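# Put the spirit level into the scissor-lift guardrail tray

## Task

Take the spirit level off the cable runway and set it in the tool tray mounted on the scissor lift's guardrail, so that all of it sits lower than the tray's rim and stays there with no help from the robot. It fails if the level drops below the lift platform, or if the robot falls over or finishes tilted.

## Robot and tools

Robot: a Rainbow Robotics RB-Y1. It has a two-wheeled differential base with two rear casters, 0.66 m long and 0.58 m wide, with its front edge 0.10 m ahead of the drive axle. It cannot drive sideways. On top is a torso whose lower leg folds, a chest that can yaw, a pan/tilt head, and two 7-joint arms, each ending in a parallel gripper.

Frames: the base frame sits on the floor midway between the drive wheels, with x forward, y to the left and z up. The state reports chest, left_hand and right_hand in this frame. A hand point lies between its finger pads. The fingers point along that frame's -z, and the pads close along its x. Reported hand positions get less accurate at long reach. The odometry frame is the base frame as it was at scene start. base_odometry counts wheel rotation only, so wheel slip looks like travel. Its heading runs -3.142 to 3.142, with left positive.

execute_actions(actions, cameras): actions is a list holding one action, or an empty list. An empty list only returns the state and images. An action may contain any of these keys:
- base: exactly one relative command, measured from where the base last reported itself. {"translate_m": d} drives straight d metres, forward positive, range -3 to 3. {"rotate_rad": d} turns in place d radians, counter-clockwise (left) positive, range -3.2 to 3.2. A move needing more than 8.667 s is refused.
- joints: one dictionary for the whole robot, keyed by joint name. Every value is an absolute target, not an offset. Angles are in radians; grippers are the opening between the pads in metres.
  Torso: torso_squat_rad 0 to 1.2 (0 is standing tall; more lowers the chest). torso_shift_rad -0.3 to 0.6 (positive pushes the hips forward). torso_pitch_rad -0.2 to 1.4 (positive leans the chest forward). torso_yaw_rad -1.5 to 1.5 (positive turns left).
  Torso coupling: squat+shift <= 1.52; squat-shift+pitch <= 1.57; shift+0.5pitch-0.4squat <= 0.7; shift+0.3pitch-0.5squat <= 0.39. Violating one leaves those joints short of target with status off_target.
  Each arm, prefixed left_ or right_: shoulder_pitch_rad -2.356 to 2.356 (0 hangs down; negative raises it forward). shoulder_roll_rad is 0 to 3.141 on the left and -3.141 to 0 on the right; either way, moving away from 0 lifts the arm outward. shoulder_yaw_rad -2.094 to 2.094. elbow_rad -2.617 to 0.01 (0 is straight; negative bends it). forearm_roll_rad -3.141 to 3.141. wrist_pitch_rad -1.57 to 1.919 (negative tips the hand forward). hand_roll_rad -2.705 to 2.705. gripper_m 0 to 0.1. On both arms, positive yaw and roll values turn to the left / counter-clockwise.
  Head: head_pan_rad -0.523 to 0.523 (positive left, relative to the chest). head_tilt_rad -0.35 to 1.57 (positive looks down).
  A joint counts as done within ±0.02 rad; a gripper within ±0.004 m.
- speeds: optional caps for this action only. translate_m 0.05 to 0.4 m/s. rotate_rad 0.1 to 1.509 rad/s.
- min_time_s: 0.1 to 8 s, the shortest time each arm or head motion may take.
All motions in an action start together. Joints or the base left out of an action may still be driving toward older targets. cameras takes a list drawn from head_camera, left_wrist_camera, right_wrist_camera, all. Null or omitted returns every camera; [] returns none. Unknown keys or out-of-range values cause the whole call to be refused, and nothing moves.

wait(seconds): 0 to 10. It commands nothing and returns state and images.
zoom_image(camera, region): region is [x0, y0, x1, y1] in pixels of that camera's latest full image, measured from the top-left corner, at most 504x504.
read_manual(section): returns licence text only.
finished_scene(scene): pass the current scene's number. It is final, and the level must already be resting in the tray on its own.

Result lines: base_status and joint_status report how each commanded motion ended.
- done: target reached. For the base this means the wheels turned the full amount, even if they slipped.
- off_target: the motion stopped short and may still be pushing.
- contact_stop: something hard pushed back. Only the torso and arms have this.
- time_out: the motion ran too long.
- limit_stop_at_<name>: a built-in limit stopped it. limit_stop_at_own_body means the self-collision guard stopped it before contact; move the arm and torso apart.
- stopped_with_arm: the torso halted because an arm hit something.
A contact_stop or time_out stops the whole group: the torso joints, or the seven joints of that arm. "joint command not followed" with a cause line means an arm-collision check held back that arm's targets. The arm may keep retrying them until you give it valid ones; its gripper still moves. on_its_own lists what this call did not command, and its "held at" value is a target, not the joint's actual position. Warnings can include MOTOR HOT (65 °C and up) and OVER-TEMPERATURE FAULT at 80 °C, which brakes that arm (limit_stop_at_motor_heat). A torque fault freezes the robot for 10 s. After any stop, send your targets again.

Grasping: command a gripper opening at least 0.005 m narrower than the object. The gripper then reads off_target, which is expected. Each arm can carry 3 kg.

Things to avoid:
- Knocking things off the work area or onto the floor, or dropping the level.
- Letting the two arms strike or press on each other, grippers included. The check between arms does not cover hands and fingers.
- Holding heavy loads far ahead of the drive axle, which can tip the robot forward.
- Driving into furniture. The base does not stop on contact, and a bent leg can stick out past its front edge. A leg pressing on furniture can shove the robot backward without odometry showing it.
- Leaving a stopped arm or torso pushing. Back it off in a separate action, arms first, then the torso. If both hands hold one object and the torso contact-stops right away with nothing in its way, resend every arm joint (not the grippers) at its current reported value, then resend the torso command.

A brief push may occasionally nudge loose objects. Motors heat while holding a load, even while no call is running.

Each tool is called as name(argument=value, ...), one argument or row to a line, values as JSON.

## Session

execute_actions(
  actions=[],
)

Scene clock: 0.00 s.
base_odometry: x=+0.000 y=+0.000 heading=+0.000 (m, m, rad; odometry frame)
base_status: not commanded
joint_positions: torso_squat_rad=+0.350 torso_shift_rad=+0.000 torso_pitch_rad=+0.001 torso_yaw_rad=+0.000 left_shoulder_pitch_rad=-0.012 left_shoulder_roll_rad=+0.046 left_shoulder_yaw_rad=+0.005 left_elbow_rad=-0.288 left_forearm_roll_rad=+0.030 left_wrist_pitch_rad=+0.032 left_hand_roll_rad=+0.031 left_gripper_m=+0.101 right_shoulder_pitch_rad=+0.045 right_shoulder_roll_rad=-0.020 right_shoulder_yaw_rad=+0.022 right_elbow_rad=-0.261 right_forearm_roll_rad=+0.006 right_wrist_pitch_rad=+0.003 right_hand_roll_rad=+0.040 right_gripper_m=+0.099 head_pan_rad=+0.001 head_tilt_rad=+0.400
joint_status: not commanded
chest: x=-0.2276 y=-0.0009 z=+1.2476 quat_wxyz=(+1.000, +0.001, +0.001, +0.000) (m; base frame)
left_hand: x=-0.0875 y=+0.2544 z=+0.5768 quat_wxyz=(+0.991, +0.019, -0.133, +0.028) (m; base frame)
right_hand: x=-0.1345 y=-0.2337 z=+0.5684 quat_wxyz=(+0.994, -0.011, -0.107, +0.028) (m; base frame)
pictures: head_camera, left_wrist_camera, right_wrist_camera
Images, in order (width x height): head_camera 896x504, left_wrist_camera 644x364, right_wrist_camera 644x364.

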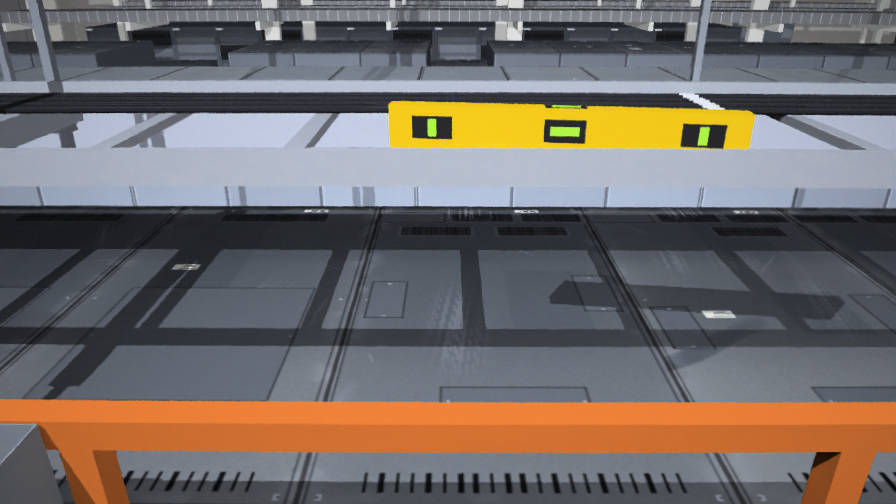

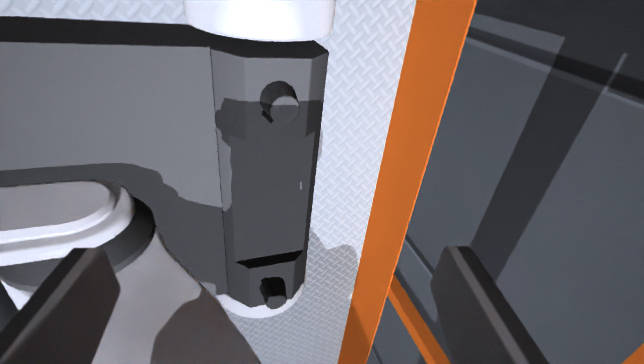

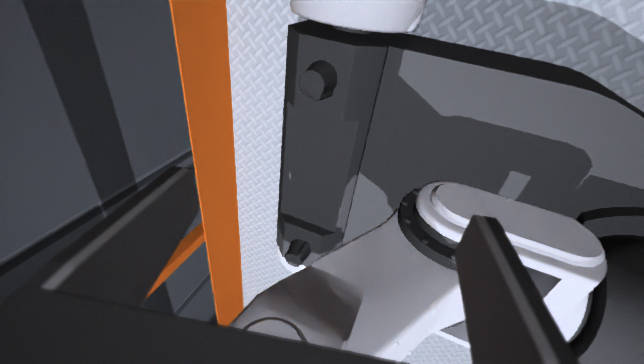

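execute_actions(
  actions=[
    {"joints":{"torso_squat_rad":0,"head_pan_rad":0.52,"head_tilt_rad":0.8}},
  ],
  cameras=["head_camera"],
)

execute_actions(
  actions=[
    {"joints":{"head_pan_rad":0,"head_tilt_rad":0.4}},
  ],
  cameras=["head_camera"],
)

Scene clock: 6.07 s.
base_odometry: x=+0.000 y=+0.000 heading=+0.000 (m, m, rad; odometry frame)
base_status: not commanded
joint_positions: torso_squat_rad=+0.000 torso_shift_rad=+0.000 torso_pitch_rad=+0.001 torso_yaw_rad=+0.000 left_shoulder_pitch_rad=-0.012 left_shoulder_roll_rad=+0.046 left_shoulder_yaw_rad=+0.005 left_elbow_rad=-0.288 left_forearm_roll_rad=+0.030 left_wrist_pitch_rad=+0.032 left_hand_roll_rad=+0.031 left_gripper_m=+0.101 right_shoulder_pitch_rad=+0.045 right_shoulder_roll_rad=-0.020 right_shoulder_yaw_rad=+0.022 right_elbow_rad=-0.261 right_forearm_roll_rad=+0.006 right_wrist_pitch_rad=+0.003 right_hand_roll_rad=+0.040 right_gripper_m=+0.099 head_pan_rad=+0.520 head_tilt_rad=+0.800
joint_status: all done
chest: x=-0.2275 y=-0.0009 z=+1.2899 quat_wxyz=(+1.000, +0.001, +0.001, +0.000) (m; base frame)
left_hand: x=-0.0875 y=+0.2544 z=+0.6191 quat_wxyz=(+0.991, +0.019, -0.133, +0.028) (m; base frame)
right_hand: x=-0.1346 y=-0.2338 z=+0.6107 quat_wxyz=(+0.994, -0.011, -0.107, +0.028) (m; base frame)
pictures: head_camera
Images, in order (width x height): head_camera 896x504.

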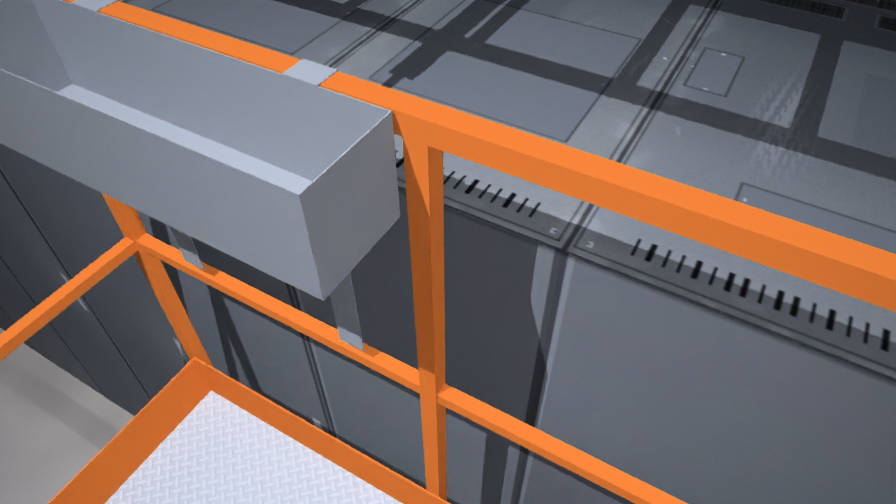

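Scene clock: 7.07 s.
base_odometry: x=+0.000 y=+0.000 heading=+0.000 (m, m, rad; odometry frame)
base_status: not commanded
joint_positions: torso_squat_rad=+0.000 torso_shift_rad=+0.000 torso_pitch_rad=+0.001 torso_yaw_rad=+0.000 left_shoulder_pitch_rad=-0.012 left_shoulder_roll_rad=+0.046 left_shoulder_yaw_rad=+0.005 left_elbow_rad=-0.288 left_forearm_roll_rad=+0.030 left_wrist_pitch_rad=+0.032 left_hand_roll_rad=+0.031 left_gripper_m=+0.101 right_shoulder_pitch_rad=+0.045 right_shoulder_roll_rad=-0.020 right_shoulder_yaw_rad=+0.022 right_elbow_rad=-0.261 right_forearm_roll_rad=+0.006 right_wrist_pitch_rad=+0.003 right_hand_roll_rad=+0.040 right_gripper_m=+0.099 head_pan_rad=+0.000 head_tilt_rad=+0.400
joint_status: all done
chest: x=-0.2275 y=-0.0009 z=+1.2899 quat_wxyz=(+1.000, +0.001, +0.001, +0.000) (m; base frame)
left_hand: x=-0.0875 y=+0.2544 z=+0.6191 quat_wxyz=(+0.991, +0.019, -0.133, +0.028) (m; base frame)
right_hand: x=-0.1346 y=-0.2338 z=+0.6107 quat_wxyz=(+0.994, -0.011, -0.107, +0.028) (m; base frame)
pictures: head_camera
Images, in order (width x height): head_camera 896x504.

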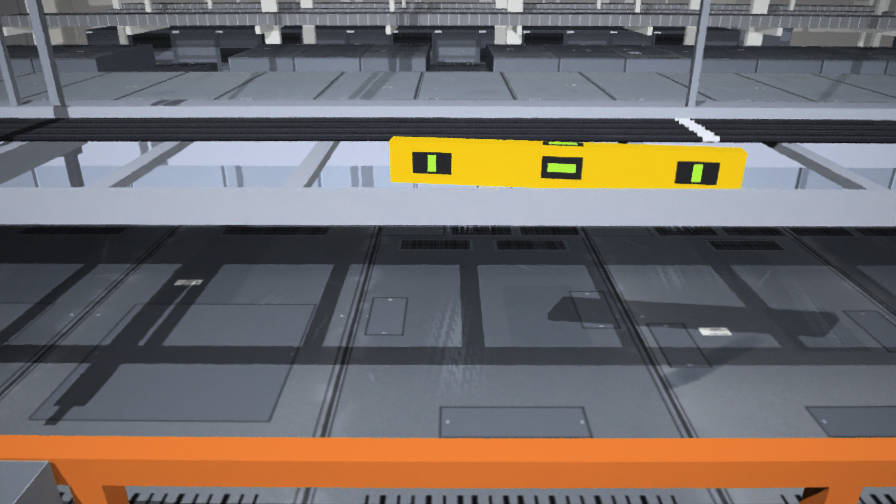

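execute_actions(
  actions=[
    {"joints":{"left_shoulder_roll_rad":2.95,"left_shoulder_pitch_rad":0.2,"left_elbow_rad":-1.0,"left_wrist_pitch_rad":-1.5,"left_forearm_roll_rad":0,"left_shoulder_yaw_rad":0}},
  ],
  cameras=[],
)

execute_actions(
  actions=[
    {"joints":{"torso_shift_rad":0.3,"torso_pitch_rad":0.1,"torso_yaw_rad":-0.5,"head_pan_rad":0.4,"head_tilt_rad":0.3,"left_shoulder_pitch_rad":0.3}},
  ],
)

Scene clock: 43.17 s.
base_odometry: x=+0.000 y=+0.000 heading=+0.000 (m, m, rad; odometry frame)
base_status: not commanded
joint_positions: torso_squat_rad=+0.000 torso_shift_rad=+0.000 torso_pitch_rad=+0.001 torso_yaw_rad=+0.000 left_shoulder_pitch_rad=+0.200 left_shoulder_roll_rad=+2.950 left_shoulder_yaw_rad=+0.000 left_elbow_rad=-1.000 left_forearm_roll_rad=+0.000 left_wrist_pitch_rad=-1.500 left_hand_roll_rad=+0.031 left_gripper_m=+0.101 right_shoulder_pitch_rad=+0.045 right_shoulder_roll_rad=-0.020 right_shoulder_yaw_rad=+0.022 right_elbow_rad=-0.261 right_forearm_roll_rad=+0.006 right_wrist_pitch_rad=+0.003 right_hand_roll_rad=+0.040 right_gripper_m=+0.099 head_pan_rad=+0.000 head_tilt_rad=+0.400
joint_status: all done
chest: x=-0.2276 y=-0.0009 z=+1.2899 quat_wxyz=(+1.000, +0.001, +0.001, +0.000) (m; base frame)
left_hand: x=+0.1766 y=+0.2937 z=+1.5484 quat_wxyz=(+0.085, +0.225, -0.080, -0.967) (m; base frame)
right_hand: x=-0.1345 y=-0.2337 z=+0.6107 quat_wxyz=(+0.994, -0.011, -0.107, +0.028) (m; base frame)
pictures: none
No camera images: the call's "cameras" was empty. Leave "cameras" out to get every camera's image.

Scene clock: 45.93 s.
base_odometry: x=+0.000 y=+0.000 heading=+0.000 (m, m, rad; odometry frame)
base_status: not commanded
joint_positions: torso_squat_rad=+0.000 torso_shift_rad=+0.300 torso_pitch_rad=+0.100 torso_yaw_rad=-0.500 left_shoulder_pitch_rad=+0.300 left_shoulder_roll_rad=+2.950 left_shoulder_yaw_rad=+0.000 left_elbow_rad=-1.000 left_forearm_roll_rad=+0.000 left_wrist_pitch_rad=-1.500 left_hand_roll_rad=+0.031 left_gripper_m=+0.101 right_shoulder_pitch_rad=+0.045 right_shoulder_roll_rad=-0.020 right_shoulder_yaw_rad=+0.022 right_elbow_rad=-0.261 right_forearm_roll_rad=+0.006 right_wrist_pitch_rad=+0.003 right_hand_roll_rad=+0.040 right_gripper_m=+0.099 head_pan_rad=+0.400 head_tilt_rad=+0.300
joint_status: all done
chest: x=+0.0097 y=-0.0009 z=+1.2571 quat_wxyz=(+0.968, -0.012, +0.049, -0.247) (m; base frame)
left_hand: x=+0.5424 y=+0.0707 z=+1.4248 quat_wxyz=(-0.133, +0.109, -0.121, -0.978) (m; base frame)
right_hand: x=-0.0876 y=-0.2501 z=+0.5844 quat_wxyz=(+0.974, -0.048, -0.052, -0.217) (m; base frame)
pictures: head_camera, left_wrist_camera, right_wrist_camera
Images, in order (width x height): head_camera 896x504, left_wrist_camera 644x364, right_wrist_camera 644x364.

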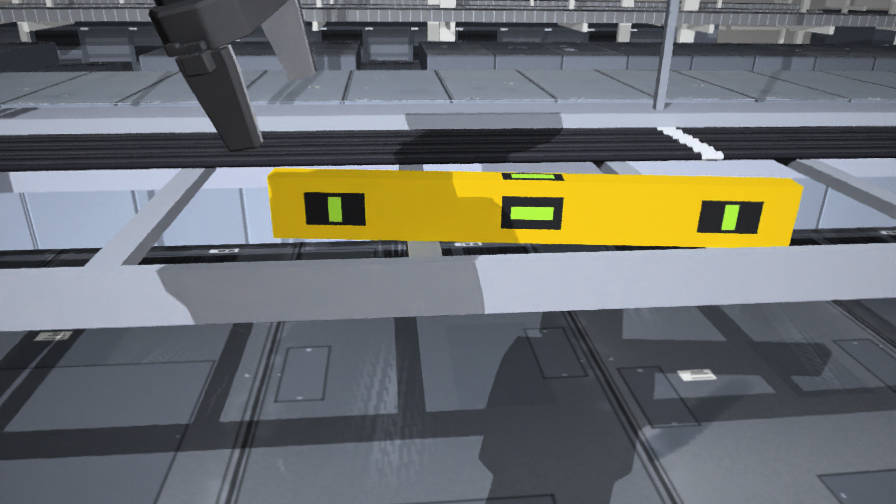

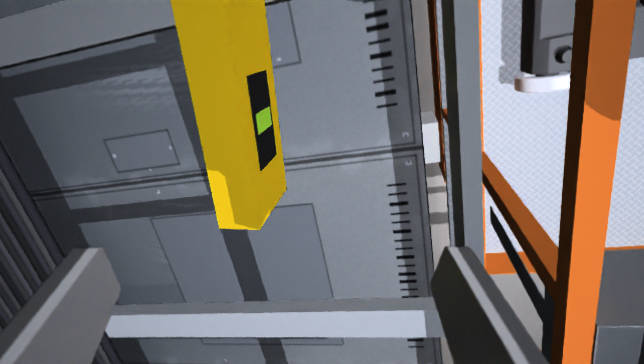

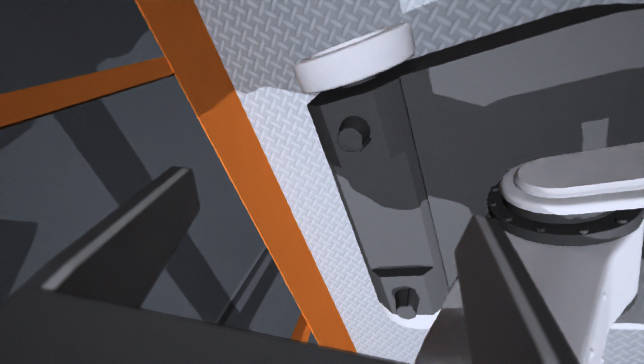

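execute_actions(
  actions=[
    {"base":{"translate_m":0.08},"joints":{"torso_yaw_rad":-0.8,"head_pan_rad":0.52,"left_hand_roll_rad":0.6,"left_shoulder_pitch_rad":0.2,"left_elbow_rad":-1.2,"left_wrist_pitch_rad":-1.57}},
  ],
  cameras=["head_camera","left_wrist_camera"],
)

Scene clock: 58.70 s.
base_odometry: x=+0.080 y=+0.000 heading=+0.000 (m, m, rad; odometry frame)
base_status: done
joint_positions: torso_squat_rad=+0.000 torso_shift_rad=+0.300 torso_pitch_rad=+0.100 torso_yaw_rad=-0.800 left_shoulder_pitch_rad=+0.200 left_shoulder_roll_rad=+2.950 left_shoulder_yaw_rad=+0.000 left_elbow_rad=-1.200 left_forearm_roll_rad=+0.000 left_wrist_pitch_rad=-1.570 left_hand_roll_rad=+0.600 left_gripper_m=+0.101 right_shoulder_pitch_rad=+0.045 right_shoulder_roll_rad=-0.020 right_shoulder_yaw_rad=+0.022 right_elbow_rad=-0.261 right_forearm_roll_rad=+0.006 right_wrist_pitch_rad=+0.003 right_hand_roll_rad=+0.040 right_gripper_m=+0.099 head_pan_rad=+0.520 head_tilt_rad=+0.300
joint_status: all done
chest: x=+0.0097 y=-0.0009 z=+1.2571 quat_wxyz=(+0.920, -0.019, +0.046, -0.389) (m; base frame)
left_hand: x=+0.4822 y=-0.0696 z=+1.4034 quat_wxyz=(-0.033, -0.032, -0.127, -0.991) (m; base frame)
right_hand: x=-0.1598 y=-0.2302 z=+0.5917 quat_wxyz=(+0.930, -0.070, -0.048, -0.358) (m; base frame)
pictures: head_camera, left_wrist_camera
Images, in order (width x height): head_camera 896x504, left_wrist_camera 644x364.

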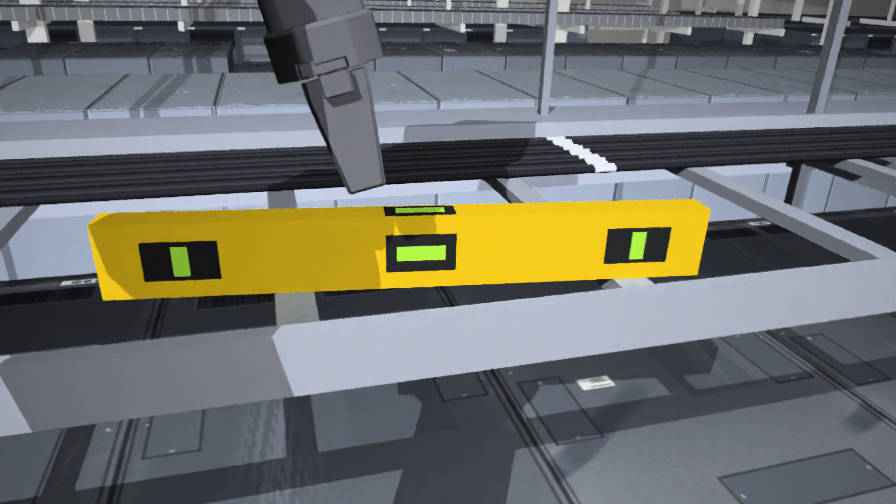

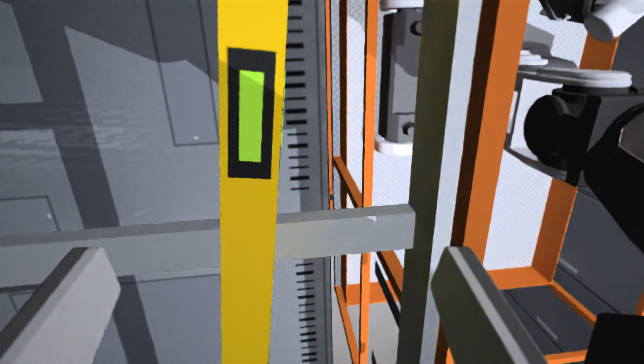

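execute_actions(
  actions=[
    {"joints":{"torso_squat_rad":0.4,"torso_shift_rad":0.34}},
  ],
  cameras=["head_camera","left_wrist_camera"],
)

Scene clock: 65.27 s.
base_odometry: x=+0.080 y=+0.000 heading=+0.000 (m, m, rad; odometry frame)
base_status: not commanded
joint_positions: torso_squat_rad=+0.400 torso_shift_rad=+0.340 torso_pitch_rad=+0.100 torso_yaw_rad=-0.800 left_shoulder_pitch_rad=+0.200 left_shoulder_roll_rad=+2.950 left_shoulder_yaw_rad=+0.000 left_elbow_rad=-1.200 left_forearm_roll_rad=+0.000 left_wrist_pitch_rad=-1.570 left_hand_roll_rad=+0.600 left_gripper_m=+0.101 right_shoulder_pitch_rad=+0.045 right_shoulder_roll_rad=-0.020 right_shoulder_yaw_rad=+0.022 right_elbow_rad=-0.261 right_forearm_roll_rad=+0.006 right_wrist_pitch_rad=+0.003 right_hand_roll_rad=+0.040 right_gripper_m=+0.099 head_pan_rad=+0.520 head_tilt_rad=+0.300
joint_status: all done
chest: x=+0.0178 y=-0.0009 z=+1.1962 quat_wxyz=(+0.920, -0.019, +0.046, -0.389) (m; base frame)
left_hand: x=+0.4903 y=-0.0695 z=+1.3426 quat_wxyz=(-0.033, -0.032, -0.127, -0.991) (m; base frame)
right_hand: x=-0.1516 y=-0.2301 z=+0.5307 quat_wxyz=(+0.930, -0.070, -0.048, -0.358) (m; base frame)
pictures: head_camera, left_wrist_camera
Images, in order (width x height): head_camera 896x504, left_wrist_camera 644x364.

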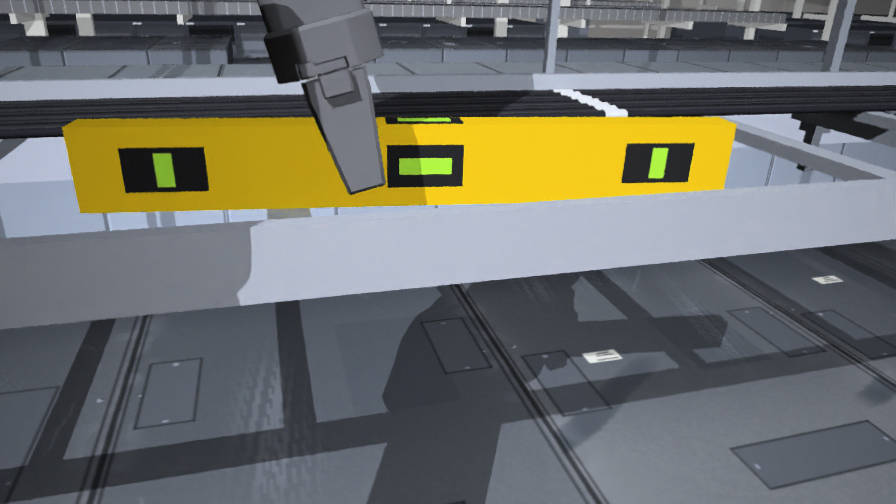

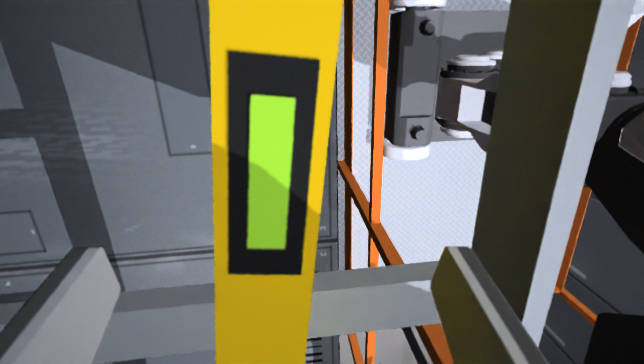

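execute_actions(
  actions=[
    {"joints":{"left_gripper_m":0.01}},
  ],
  cameras=[],
)

execute_actions(
  actions=[
    {"joints":{"torso_squat_rad":0,"torso_shift_rad":0.3,"left_shoulder_pitch_rad":0.1}},
  ],
  cameras=[],
)

execute_actions(
  actions=[
    {"joints":{"torso_shift_rad":0.0,"torso_pitch_rad":0}},
  ],
  cameras=[],
)

execute_actions(
  actions=[
    {"joints":{"torso_yaw_rad":0.6,"head_pan_rad":0.3,"head_tilt_rad":0.7,"left_hand_roll_rad":-0.8}},
  ],
  cameras=["head_camera","left_wrist_camera"],
)

Scene clock: 72.93 s.
base_odometry: x=+0.080 y=+0.000 heading=+0.000 (m, m, rad; odometry frame)
base_status: not commanded
joint_positions: torso_squat_rad=+0.400 torso_shift_rad=+0.340 torso_pitch_rad=+0.100 torso_yaw_rad=-0.800 left_shoulder_pitch_rad=+0.200 left_shoulder_roll_rad=+2.950 left_shoulder_yaw_rad=+0.000 left_elbow_rad=-1.200 left_forearm_roll_rad=+0.000 left_wrist_pitch_rad=-1.570 left_hand_roll_rad=+0.600 left_gripper_m=+0.023 right_shoulder_pitch_rad=+0.045 right_shoulder_roll_rad=-0.020 right_shoulder_yaw_rad=+0.022 right_elbow_rad=-0.261 right_forearm_roll_rad=+0.006 right_wrist_pitch_rad=+0.003 right_hand_roll_rad=+0.040 right_gripper_m=+0.099 head_pan_rad=+0.520 head_tilt_rad=+0.300
joint_status: left_gripper_m off_target (ended at +0.023, target +0.010)
chest: x=+0.0178 y=-0.0009 z=+1.1962 quat_wxyz=(+0.920, -0.019, +0.046, -0.389) (m; base frame)
left_hand: x=+0.4903 y=-0.0695 z=+1.3426 quat_wxyz=(-0.033, -0.032, -0.127, -0.991) (m; base frame)
right_hand: x=-0.1516 y=-0.2301 z=+0.5307 quat_wxyz=(+0.930, -0.070, -0.048, -0.358) (m; base frame)
pictures: none
No camera images: the call's "cameras" was empty. Leave "cameras" out to get every camera's image.

Scene clock: 75.10 s.
base_odometry: x=+0.080 y=+0.000 heading=+0.000 (m, m, rad; odometry frame)
base_status: not commanded
joint_positions: torso_squat_rad=+0.000 torso_shift_rad=+0.300 torso_pitch_rad=+0.100 torso_yaw_rad=-0.800 left_shoulder_pitch_rad=+0.100 left_shoulder_roll_rad=+2.950 left_shoulder_yaw_rad=+0.000 left_elbow_rad=-1.200 left_forearm_roll_rad=+0.000 left_wrist_pitch_rad=-1.570 left_hand_roll_rad=+0.600 left_gripper_m=+0.022 right_shoulder_pitch_rad=+0.045 right_shoulder_roll_rad=-0.020 right_shoulder_yaw_rad=+0.022 right_elbow_rad=-0.261 right_forearm_roll_rad=+0.006 right_wrist_pitch_rad=+0.003 right_hand_roll_rad=+0.040 right_gripper_m=+0.099 head_pan_rad=+0.520 head_tilt_rad=+0.300
joint_status: all done
chest: x=+0.0097 y=-0.0009 z=+1.2571 quat_wxyz=(+0.920, -0.019, +0.046, -0.389) (m; base frame)
left_hand: x=+0.4696 y=-0.0707 z=+1.4387 quat_wxyz=(-0.052, -0.001, -0.161, -0.986) (m; base frame)
right_hand: x=-0.1598 y=-0.2302 z=+0.5917 quat_wxyz=(+0.930, -0.070, -0.048, -0.358) (m; base frame)
pictures: none
No camera images: the call's "cameras" was empty. Leave "cameras" out to get every camera's image.

Scene clock: 77.90 s.
base_odometry: x=+0.080 y=+0.000 heading=+0.000 (m, m, rad; odometry frame)
base_status: not commanded
joint_positions: torso_squat_rad=+0.000 torso_shift_rad=+0.000 torso_pitch_rad=+0.000 torso_yaw_rad=-0.800 left_shoulder_pitch_rad=+0.100 left_shoulder_roll_rad=+2.950 left_shoulder_yaw_rad=+0.000 left_elbow_rad=-1.200 left_forearm_roll_rad=+0.000 left_wrist_pitch_rad=-1.570 left_hand_roll_rad=+0.600 left_gripper_m=+0.022 right_shoulder_pitch_rad=+0.045 right_shoulder_roll_rad=-0.020 right_shoulder_yaw_rad=+0.022 right_elbow_rad=-0.261 right_forearm_roll_rad=+0.006 right_wrist_pitch_rad=+0.003 right_hand_roll_rad=+0.040 right_gripper_m=+0.099 head_pan_rad=+0.520 head_tilt_rad=+0.300
joint_status: all done
chest: x=-0.2281 y=-0.0009 z=+1.2899 quat_wxyz=(+0.921, +0.001, +0.000, -0.389) (m; base frame)
left_hand: x=+0.2113 y=-0.0708 z=+1.5166 quat_wxyz=(-0.060, +0.049, -0.158, -0.984) (m; base frame)
right_hand: x=-0.3302 y=-0.2302 z=+0.6109 quat_wxyz=(+0.926, -0.052, -0.094, -0.361) (m; base frame)
pictures: none
No camera images: the call's "cameras" was empty. Leave "cameras" out to get every camera's image.

Scene clock: 81.03 s.
base_odometry: x=+0.080 y=+0.000 heading=+0.000 (m, m, rad; odometry frame)
base_status: not commanded
joint_positions: torso_squat_rad=+0.000 torso_shift_rad=+0.000 torso_pitch_rad=+0.000 torso_yaw_rad=+0.600 left_shoulder_pitch_rad=+0.100 left_shoulder_roll_rad=+2.950 left_shoulder_yaw_rad=+0.000 left_elbow_rad=-1.200 left_forearm_roll_rad=+0.000 left_wrist_pitch_rad=-1.570 left_hand_roll_rad=-0.800 left_gripper_m=+0.023 right_shoulder_pitch_rad=+0.045 right_shoulder_roll_rad=-0.020 right_shoulder_yaw_rad=+0.022 right_elbow_rad=-0.261 right_forearm_roll_rad=+0.006 right_wrist_pitch_rad=+0.003 right_hand_roll_rad=+0.040 right_gripper_m=+0.099 head_pan_rad=+0.300 head_tilt_rad=+0.700
joint_status: all done
chest: x=-0.2281 y=-0.0009 z=+1.2899 quat_wxyz=(+0.955, +0.001, +0.000, +0.296) (m; base frame)
left_hand: x=-0.0849 y=+0.4200 z=+1.5172 quat_wxyz=(-0.060, +0.164, +0.022, -0.984) (m; base frame)
right_hand: x=-0.0186 y=-0.1399 z=+0.6110 quat_wxyz=(+0.941, +0.021, -0.106, +0.320) (m; base frame)
pictures: head_camera, left_wrist_camera
Images, in order (width x height): head_camera 896x504, left_wrist_camera 644x364.

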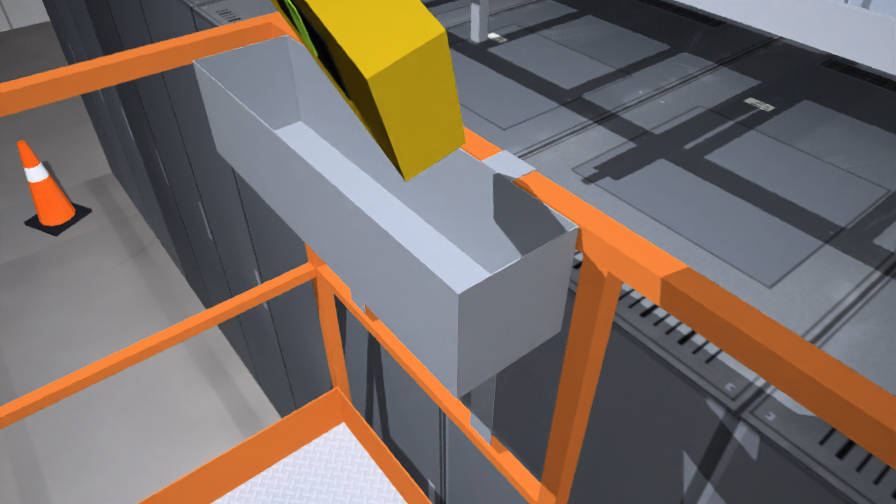

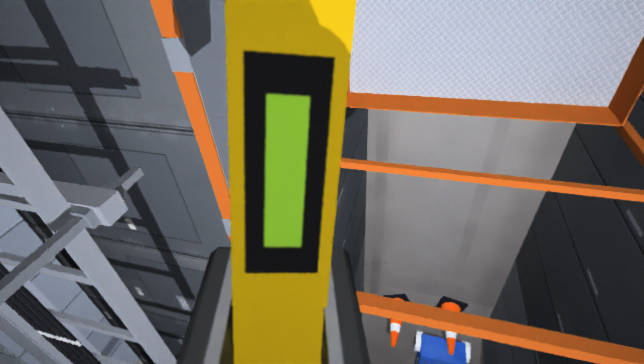

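execute_actions(
  actions=[
    {"joints":{"torso_yaw_rad":0,"torso_shift_rad":0.35,"torso_squat_rad":0.15,"torso_pitch_rad":0.3,"left_shoulder_pitch_rad":-0.3,"left_shoulder_roll_rad":2.35,"left_shoulder_yaw_rad":-1.57,"left_elbow_rad":-0.9,"left_wrist_pitch_rad":-1.2,"left_hand_roll_rad":1.57,"head_pan_rad":0.52,"head_tilt_rad":0.3},"min_time_s":3},
  ],
  cameras=["head_camera","left_wrist_camera"],
)

Scene clock: 100.80 s.
base_odometry: x=+0.080 y=+0.000 heading=+0.000 (m, m, rad; odometry frame)
base_status: not commanded
joint_positions: torso_squat_rad=+0.096 torso_shift_rad=+0.226 torso_pitch_rad=+0.190 torso_yaw_rad=+0.215 left_shoulder_pitch_rad=-0.300 left_shoulder_roll_rad=+2.350 left_shoulder_yaw_rad=-1.570 left_elbow_rad=-0.900 left_forearm_roll_rad=+0.000 left_wrist_pitch_rad=-1.200 left_hand_roll_rad=+1.570 left_gripper_m=+0.022 right_shoulder_pitch_rad=+0.045 right_shoulder_roll_rad=-0.020 right_shoulder_yaw_rad=+0.022 right_elbow_rad=-0.261 right_forearm_roll_rad=+0.006 right_wrist_pitch_rad=+0.003 right_hand_roll_rad=+0.040 right_gripper_m=+0.099 head_pan_rad=+0.520 head_tilt_rad=+0.300
joint_status: torso_squat_rad contact_stop (moved +0.096 of +0.150); torso_shift_rad contact_stop (moved +0.226 of +0.350); torso_pitch_rad contact_stop (moved +0.191 of +0.300); torso_yaw_rad contact_stop (moved -0.385 of -0.600); the others done
on_its_own: torso_squat_rad is held at +0.096, not at your +0.150, since a contact_stop; torso_shift_rad is held at +0.226, not at your +0.350, since a contact_stop; torso_pitch_rad is held at +0.190, not at your +0.300, since a contact_stop; torso_yaw_rad is held at +0.215, not at your +0.000, since a contact_stop
chest: x=-0.0135 y=-0.0009 z=+1.2634 quat_wxyz=(+0.990, +0.011, +0.094, +0.107) (m; base frame)
left_hand: x=-0.0979 y=+0.7458 z=+1.3196 quat_wxyz=(+0.987, +0.145, -0.038, +0.058) (m; base frame)
right_hand: x=-0.0029 y=-0.2083 z=+0.5699 quat_wxyz=(+0.991, +0.013, -0.014, +0.134) (m; base frame)
pictures: head_camera, left_wrist_camera
Images, in order (width x height): head_camera 896x504, left_wrist_camera 644x364.

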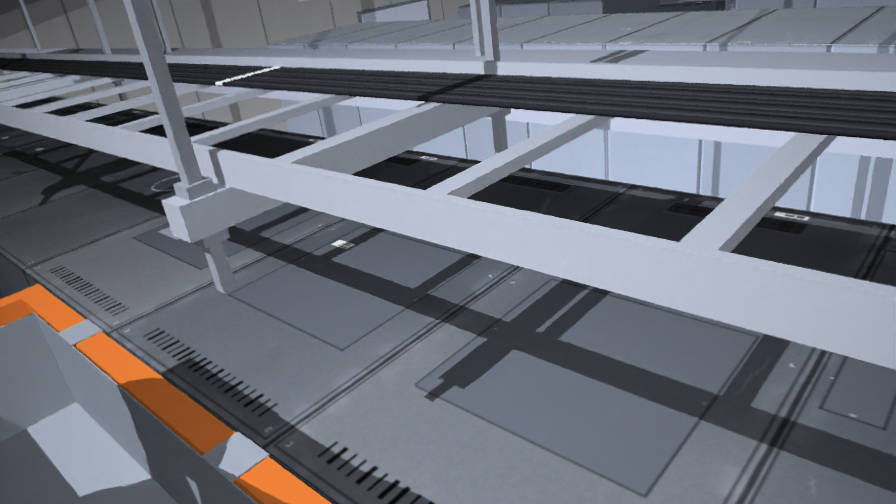

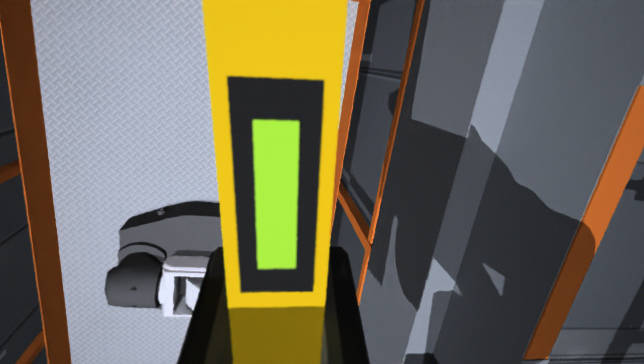

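execute_actions(
  actions=[
    {"joints":{"torso_yaw_rad":0,"torso_shift_rad":0.35,"torso_squat_rad":0.15,"torso_pitch_rad":0.3,"head_tilt_rad":0.5,"right_shoulder_roll_rad":-0.15}},
  ],
  cameras=["head_camera","left_wrist_camera"],
)

Scene clock: 106.93 s.
base_odometry: x=+0.080 y=+0.000 heading=+0.000 (m, m, rad; odometry frame)
base_status: not commanded
joint_positions: torso_squat_rad=+0.150 torso_shift_rad=+0.350 torso_pitch_rad=+0.300 torso_yaw_rad=+0.000 left_shoulder_pitch_rad=-0.300 left_shoulder_roll_rad=+2.350 left_shoulder_yaw_rad=-1.570 left_elbow_rad=-0.900 left_forearm_roll_rad=+0.000 left_wrist_pitch_rad=-1.200 left_hand_roll_rad=+1.570 left_gripper_m=+0.022 right_shoulder_pitch_rad=+0.045 right_shoulder_roll_rad=-0.150 right_shoulder_yaw_rad=+0.022 right_elbow_rad=-0.261 right_forearm_roll_rad=+0.006 right_wrist_pitch_rad=+0.003 right_hand_roll_rad=+0.040 right_gripper_m=+0.099 head_pan_rad=+0.520 head_tilt_rad=+0.500
joint_status: all done
chest: x=+0.1008 y=-0.0009 z=+1.2263 quat_wxyz=(+0.989, +0.001, +0.149, +0.000) (m; base frame)
left_hand: x=+0.1776 y=+0.7486 z=+1.2436 quat_wxyz=(+0.992, +0.118, +0.003, -0.052) (m; base frame)
right_hand: x=-0.0090 y=-0.3319 z=+0.5577 quat_wxyz=(+0.995, -0.069, +0.045, +0.048) (m; base frame)
pictures: head_camera, left_wrist_camera
Images, in order (width x height): head_camera 896x504, left_wrist_camera 644x364.

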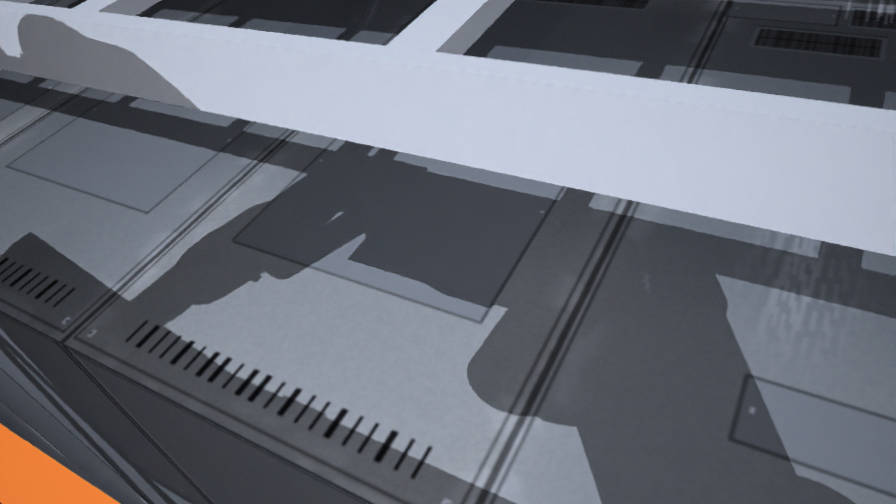

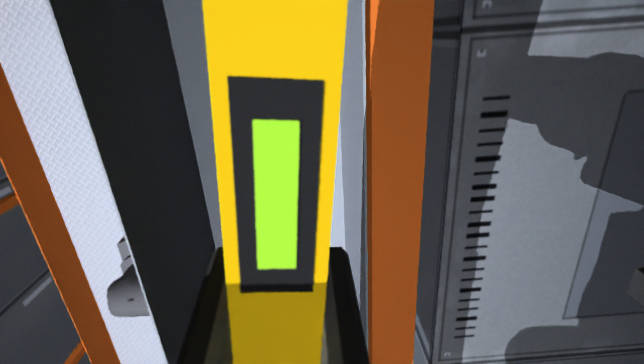

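execute_actions(
  actions=[
    {"joints":{"torso_yaw_rad":0.4,"torso_shift_rad":0.4,"torso_squat_rad":0.2,"torso_pitch_rad":0.15,"head_tilt_rad":0.8,"left_shoulder_pitch_rad":0.1,"left_shoulder_roll_rad":2.6,"left_shoulder_yaw_rad":-1.2,"left_elbow_rad":-1.3,"left_wrist_pitch_rad":-1.05,"left_hand_roll_rad":1.6},"min_time_s":2},
  ],
  cameras=["head_camera","left_wrist_camera"],
)

Scene clock: 118.27 s.
base_odometry: x=+0.080 y=+0.000 heading=+0.000 (m, m, rad; odometry frame)
base_status: not commanded
joint_positions: torso_squat_rad=+0.195 torso_shift_rad=+0.395 torso_pitch_rad=+0.164 torso_yaw_rad=+0.363 left_shoulder_pitch_rad=+0.100 left_shoulder_roll_rad=+2.600 left_shoulder_yaw_rad=-1.200 left_elbow_rad=-1.300 left_forearm_roll_rad=+0.000 left_wrist_pitch_rad=-1.050 left_hand_roll_rad=+1.600 left_gripper_m=+0.022 right_shoulder_pitch_rad=+0.048 right_shoulder_roll_rad=-0.149 right_shoulder_yaw_rad=+0.022 right_elbow_rad=-0.259 right_forearm_roll_rad=+0.007 right_wrist_pitch_rad=+0.004 right_hand_roll_rad=+0.040 right_gripper_m=+0.098 head_pan_rad=+0.520 head_tilt_rad=+0.800
joint_status: torso_yaw_rad contact_stop (moved +0.363 of +0.400); the others done
on_its_own: torso_yaw_rad is held at +0.363, not at your +0.400, since a contact_stop
chest: x=+0.0865 y=-0.0008 z=+1.2197 quat_wxyz=(+0.980, +0.015, +0.080, +0.180) (m; base frame)
left_hand: x=-0.0180 y=+0.6845 z=+1.2781 quat_wxyz=(+0.989, +0.132, +0.035, +0.050) (m; base frame)
right_hand: x=+0.1750 y=-0.2781 z=+0.5243 quat_wxyz=(+0.974, -0.038, -0.033, +0.219) (m; base frame)
pictures: head_camera, left_wrist_camera
Images, in order (width x height): head_camera 896x504, left_wrist_camera 644x364.

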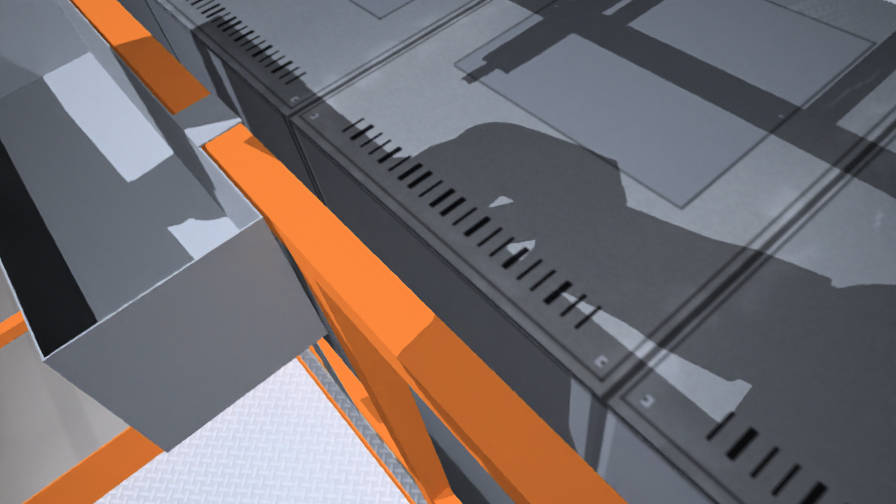

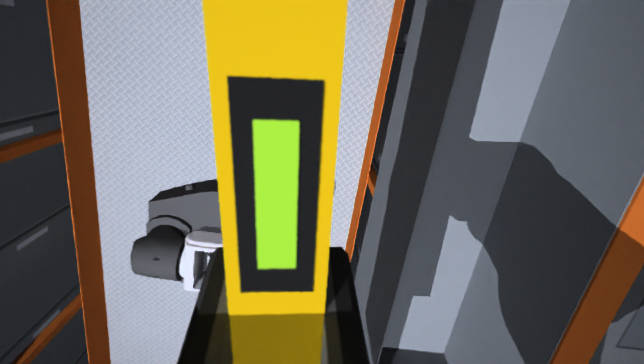

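execute_actions(
  actions=[
    {"joints":{"right_shoulder_pitch_rad":0.5,"right_shoulder_roll_rad":-0.3}},
  ],
  cameras=[],
)

execute_actions(
  actions=[
    {"joints":{"torso_yaw_rad":0.25,"left_shoulder_yaw_rad":-0.9,"left_hand_roll_rad":1.9,"head_tilt_rad":0.6},"min_time_s":1.5},
  ],
  cameras=["head_camera","left_wrist_camera"],
)

Scene clock: 125.27 s.
base_odometry: x=+0.080 y=+0.000 heading=+0.000 (m, m, rad; odometry frame)
base_status: not commanded
joint_positions: torso_squat_rad=+0.195 torso_shift_rad=+0.395 torso_pitch_rad=+0.164 torso_yaw_rad=+0.363 left_shoulder_pitch_rad=+0.100 left_shoulder_roll_rad=+2.600 left_shoulder_yaw_rad=-1.200 left_elbow_rad=-1.300 left_forearm_roll_rad=+0.000 left_wrist_pitch_rad=-1.050 left_hand_roll_rad=+1.600 left_gripper_m=+0.022 right_shoulder_pitch_rad=+0.500 right_shoulder_roll_rad=-0.300 right_shoulder_yaw_rad=+0.022 right_elbow_rad=-0.261 right_forearm_roll_rad=+0.007 right_wrist_pitch_rad=+0.003 right_hand_roll_rad=+0.040 right_gripper_m=+0.099 head_pan_rad=+0.520 head_tilt_rad=+0.800
joint_status: all done
on_its_own: torso_yaw_rad is held at +0.363, not at your +0.400, since a contact_stop
chest: x=+0.0866 y=-0.0009 z=+1.2197 quat_wxyz=(+0.980, +0.015, +0.080, +0.180) (m; base frame)
left_hand: x=-0.0180 y=+0.6844 z=+1.2782 quat_wxyz=(+0.989, +0.132, +0.035, +0.050) (m; base frame)
right_hand: x=-0.0939 y=-0.4907 z=+0.6293 quat_wxyz=(+0.955, -0.147, +0.173, +0.193) (m; base frame)
pictures: none
No camera images: the call's "cameras" was empty. Leave "cameras" out to get every camera's image.

Scene clock: 127.07 s.
base_odometry: x=+0.080 y=+0.000 heading=+0.000 (m, m, rad; odometry frame)
base_status: not commanded
joint_positions: torso_squat_rad=+0.195 torso_shift_rad=+0.395 torso_pitch_rad=+0.164 torso_yaw_rad=+0.250 left_shoulder_pitch_rad=+0.100 left_shoulder_roll_rad=+2.600 left_shoulder_yaw_rad=-0.900 left_elbow_rad=-1.300 left_forearm_roll_rad=+0.000 left_wrist_pitch_rad=-1.050 left_hand_roll_rad=+1.900 left_gripper_m=+0.022 right_shoulder_pitch_rad=+0.500 right_shoulder_roll_rad=-0.300 right_shoulder_yaw_rad=+0.022 right_elbow_rad=-0.261 right_forearm_roll_rad=+0.007 right_wrist_pitch_rad=+0.003 right_hand_roll_rad=+0.040 right_gripper_m=+0.099 head_pan_rad=+0.520 head_tilt_rad=+0.600
joint_status: all done
chest: x=+0.0866 y=-0.0008 z=+1.2197 quat_wxyz=(+0.989, +0.011, +0.081, +0.124) (m; base frame)
left_hand: x=+0.1870 y=+0.6720 z=+1.2670 quat_wxyz=(+0.991, +0.106, -0.081, +0.025) (m; base frame)
right_hand: x=-0.1480 y=-0.4782 z=+0.6382 quat_wxyz=(+0.962, -0.146, +0.183, +0.138) (m; base frame)
pictures: head_camera, left_wrist_camera
Images, in order (width x height): head_camera 896x504, left_wrist_camera 644x364.

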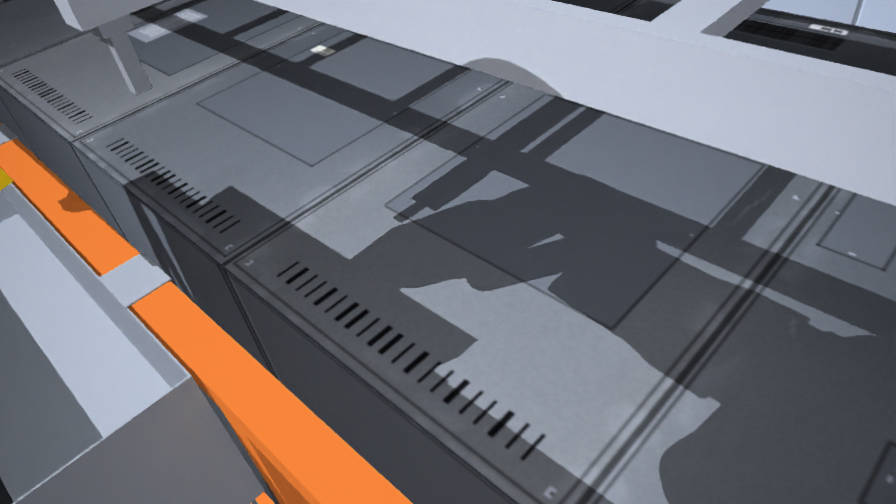

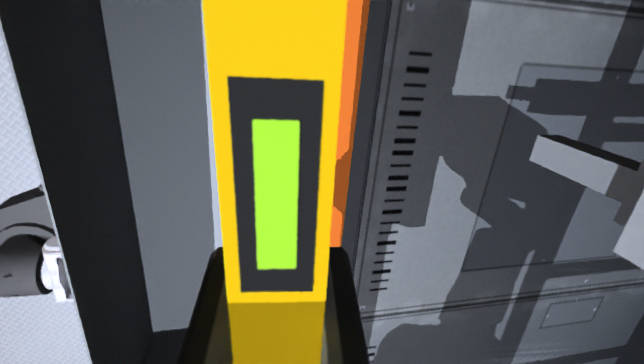

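execute_actions(
  actions=[
    {"joints":{"torso_yaw_rad":0.32,"left_hand_roll_rad":1.8,"torso_squat_rad":0.6,"torso_shift_rad":0.46}},
  ],
  cameras=["head_camera","left_wrist_camera"],
)

Scene clock: 132.47 s.
base_odometry: x=+0.080 y=+0.000 heading=+0.000 (m, m, rad; odometry frame)
base_status: not commanded
joint_positions: torso_squat_rad=+0.600 torso_shift_rad=+0.460 torso_pitch_rad=+0.164 torso_yaw_rad=+0.320 left_shoulder_pitch_rad=+0.100 left_shoulder_roll_rad=+2.600 left_shoulder_yaw_rad=-0.900 left_elbow_rad=-1.300 left_forearm_roll_rad=+0.000 left_wrist_pitch_rad=-1.050 left_hand_roll_rad=+1.800 left_gripper_m=+0.022 right_shoulder_pitch_rad=+0.500 right_shoulder_roll_rad=-0.300 right_shoulder_yaw_rad=+0.022 right_elbow_rad=-0.261 right_forearm_roll_rad=+0.007 right_wrist_pitch_rad=+0.003 right_hand_roll_rad=+0.040 right_gripper_m=+0.099 head_pan_rad=+0.520 head_tilt_rad=+0.600
joint_status: all done
chest: x=+0.0789 y=-0.0008 z=+1.1035 quat_wxyz=(+0.984, +0.014, +0.081, +0.159) (m; base frame)
left_hand: x=+0.1327 y=+0.6768 z=+1.1586 quat_wxyz=(+0.990, +0.118, -0.071, +0.009) (m; base frame)
right_hand: x=-0.1224 y=-0.4865 z=+0.5165 quat_wxyz=(+0.958, -0.147, +0.177, +0.172) (m; base frame)
pictures: head_camera, left_wrist_camera
Images, in order (width x height): head_camera 896x504, left_wrist_camera 644x364.

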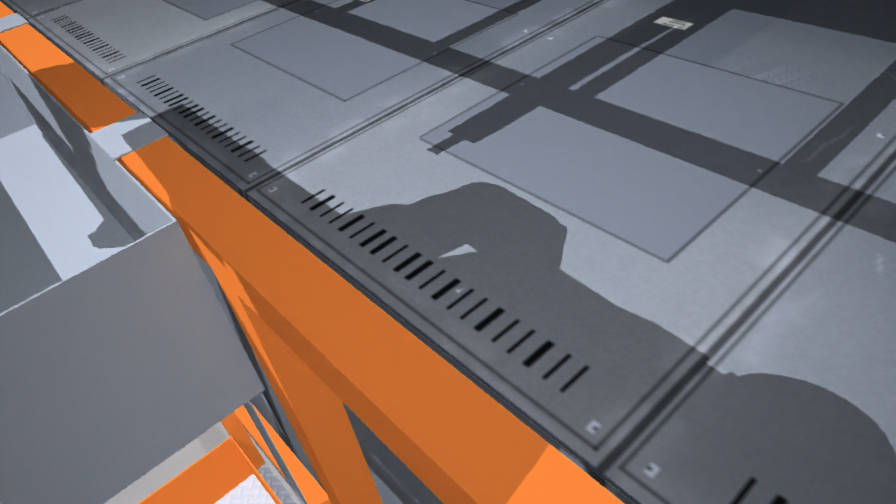

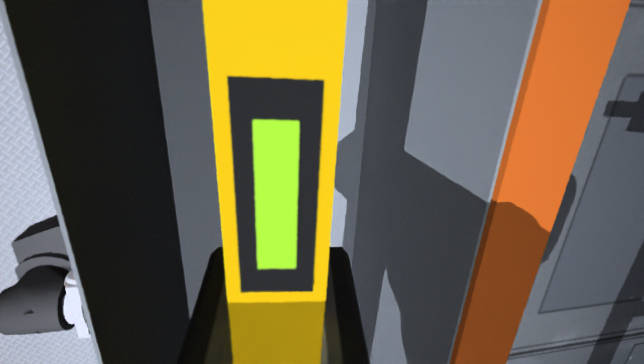

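execute_actions(
  actions=[
    {"joints":{"torso_squat_rad":0.75,"torso_shift_rad":0.52}},
  ],
  cameras=["left_wrist_camera"],
)

Scene clock: 136.83 s.
base_odometry: x=+0.080 y=+0.000 heading=+0.000 (m, m, rad; odometry frame)
base_status: not commanded
joint_positions: torso_squat_rad=+0.750 torso_shift_rad=+0.520 torso_pitch_rad=+0.163 torso_yaw_rad=+0.320 left_shoulder_pitch_rad=+0.098 left_shoulder_roll_rad=+2.606 left_shoulder_yaw_rad=-0.900 left_elbow_rad=-1.296 left_forearm_roll_rad=+0.000 left_wrist_pitch_rad=-1.049 left_hand_roll_rad=+1.800 left_gripper_m=+0.022 right_shoulder_pitch_rad=+0.500 right_shoulder_roll_rad=-0.300 right_shoulder_yaw_rad=+0.022 right_elbow_rad=-0.261 right_forearm_roll_rad=+0.007 right_wrist_pitch_rad=+0.003 right_hand_roll_rad=+0.040 right_gripper_m=+0.099 head_pan_rad=+0.520 head_tilt_rad=+0.600
joint_status: all done
chest: x=+0.0767 y=-0.0014 z=+1.0304 quat_wxyz=(+0.984, +0.014, +0.080, +0.159) (m; base frame)
left_hand: x=+0.1317 y=+0.6773 z=+1.0908 quat_wxyz=(+0.990, +0.124, -0.072, +0.008) (m; base frame)
right_hand: x=-0.1242 y=-0.4861 z=+0.4423 quat_wxyz=(+0.958, -0.146, +0.176, +0.172) (m; base frame)
pictures: left_wrist_camera
Images, in order (width x height): left_wrist_camera 644x364.

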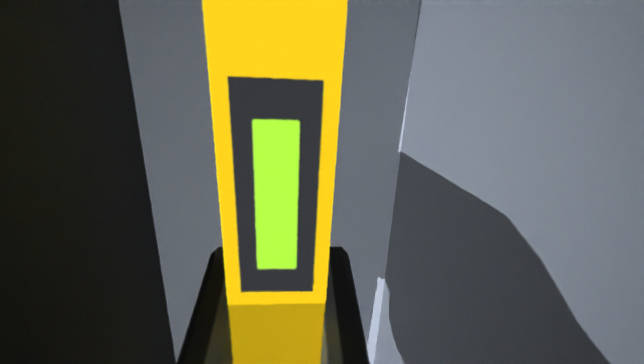

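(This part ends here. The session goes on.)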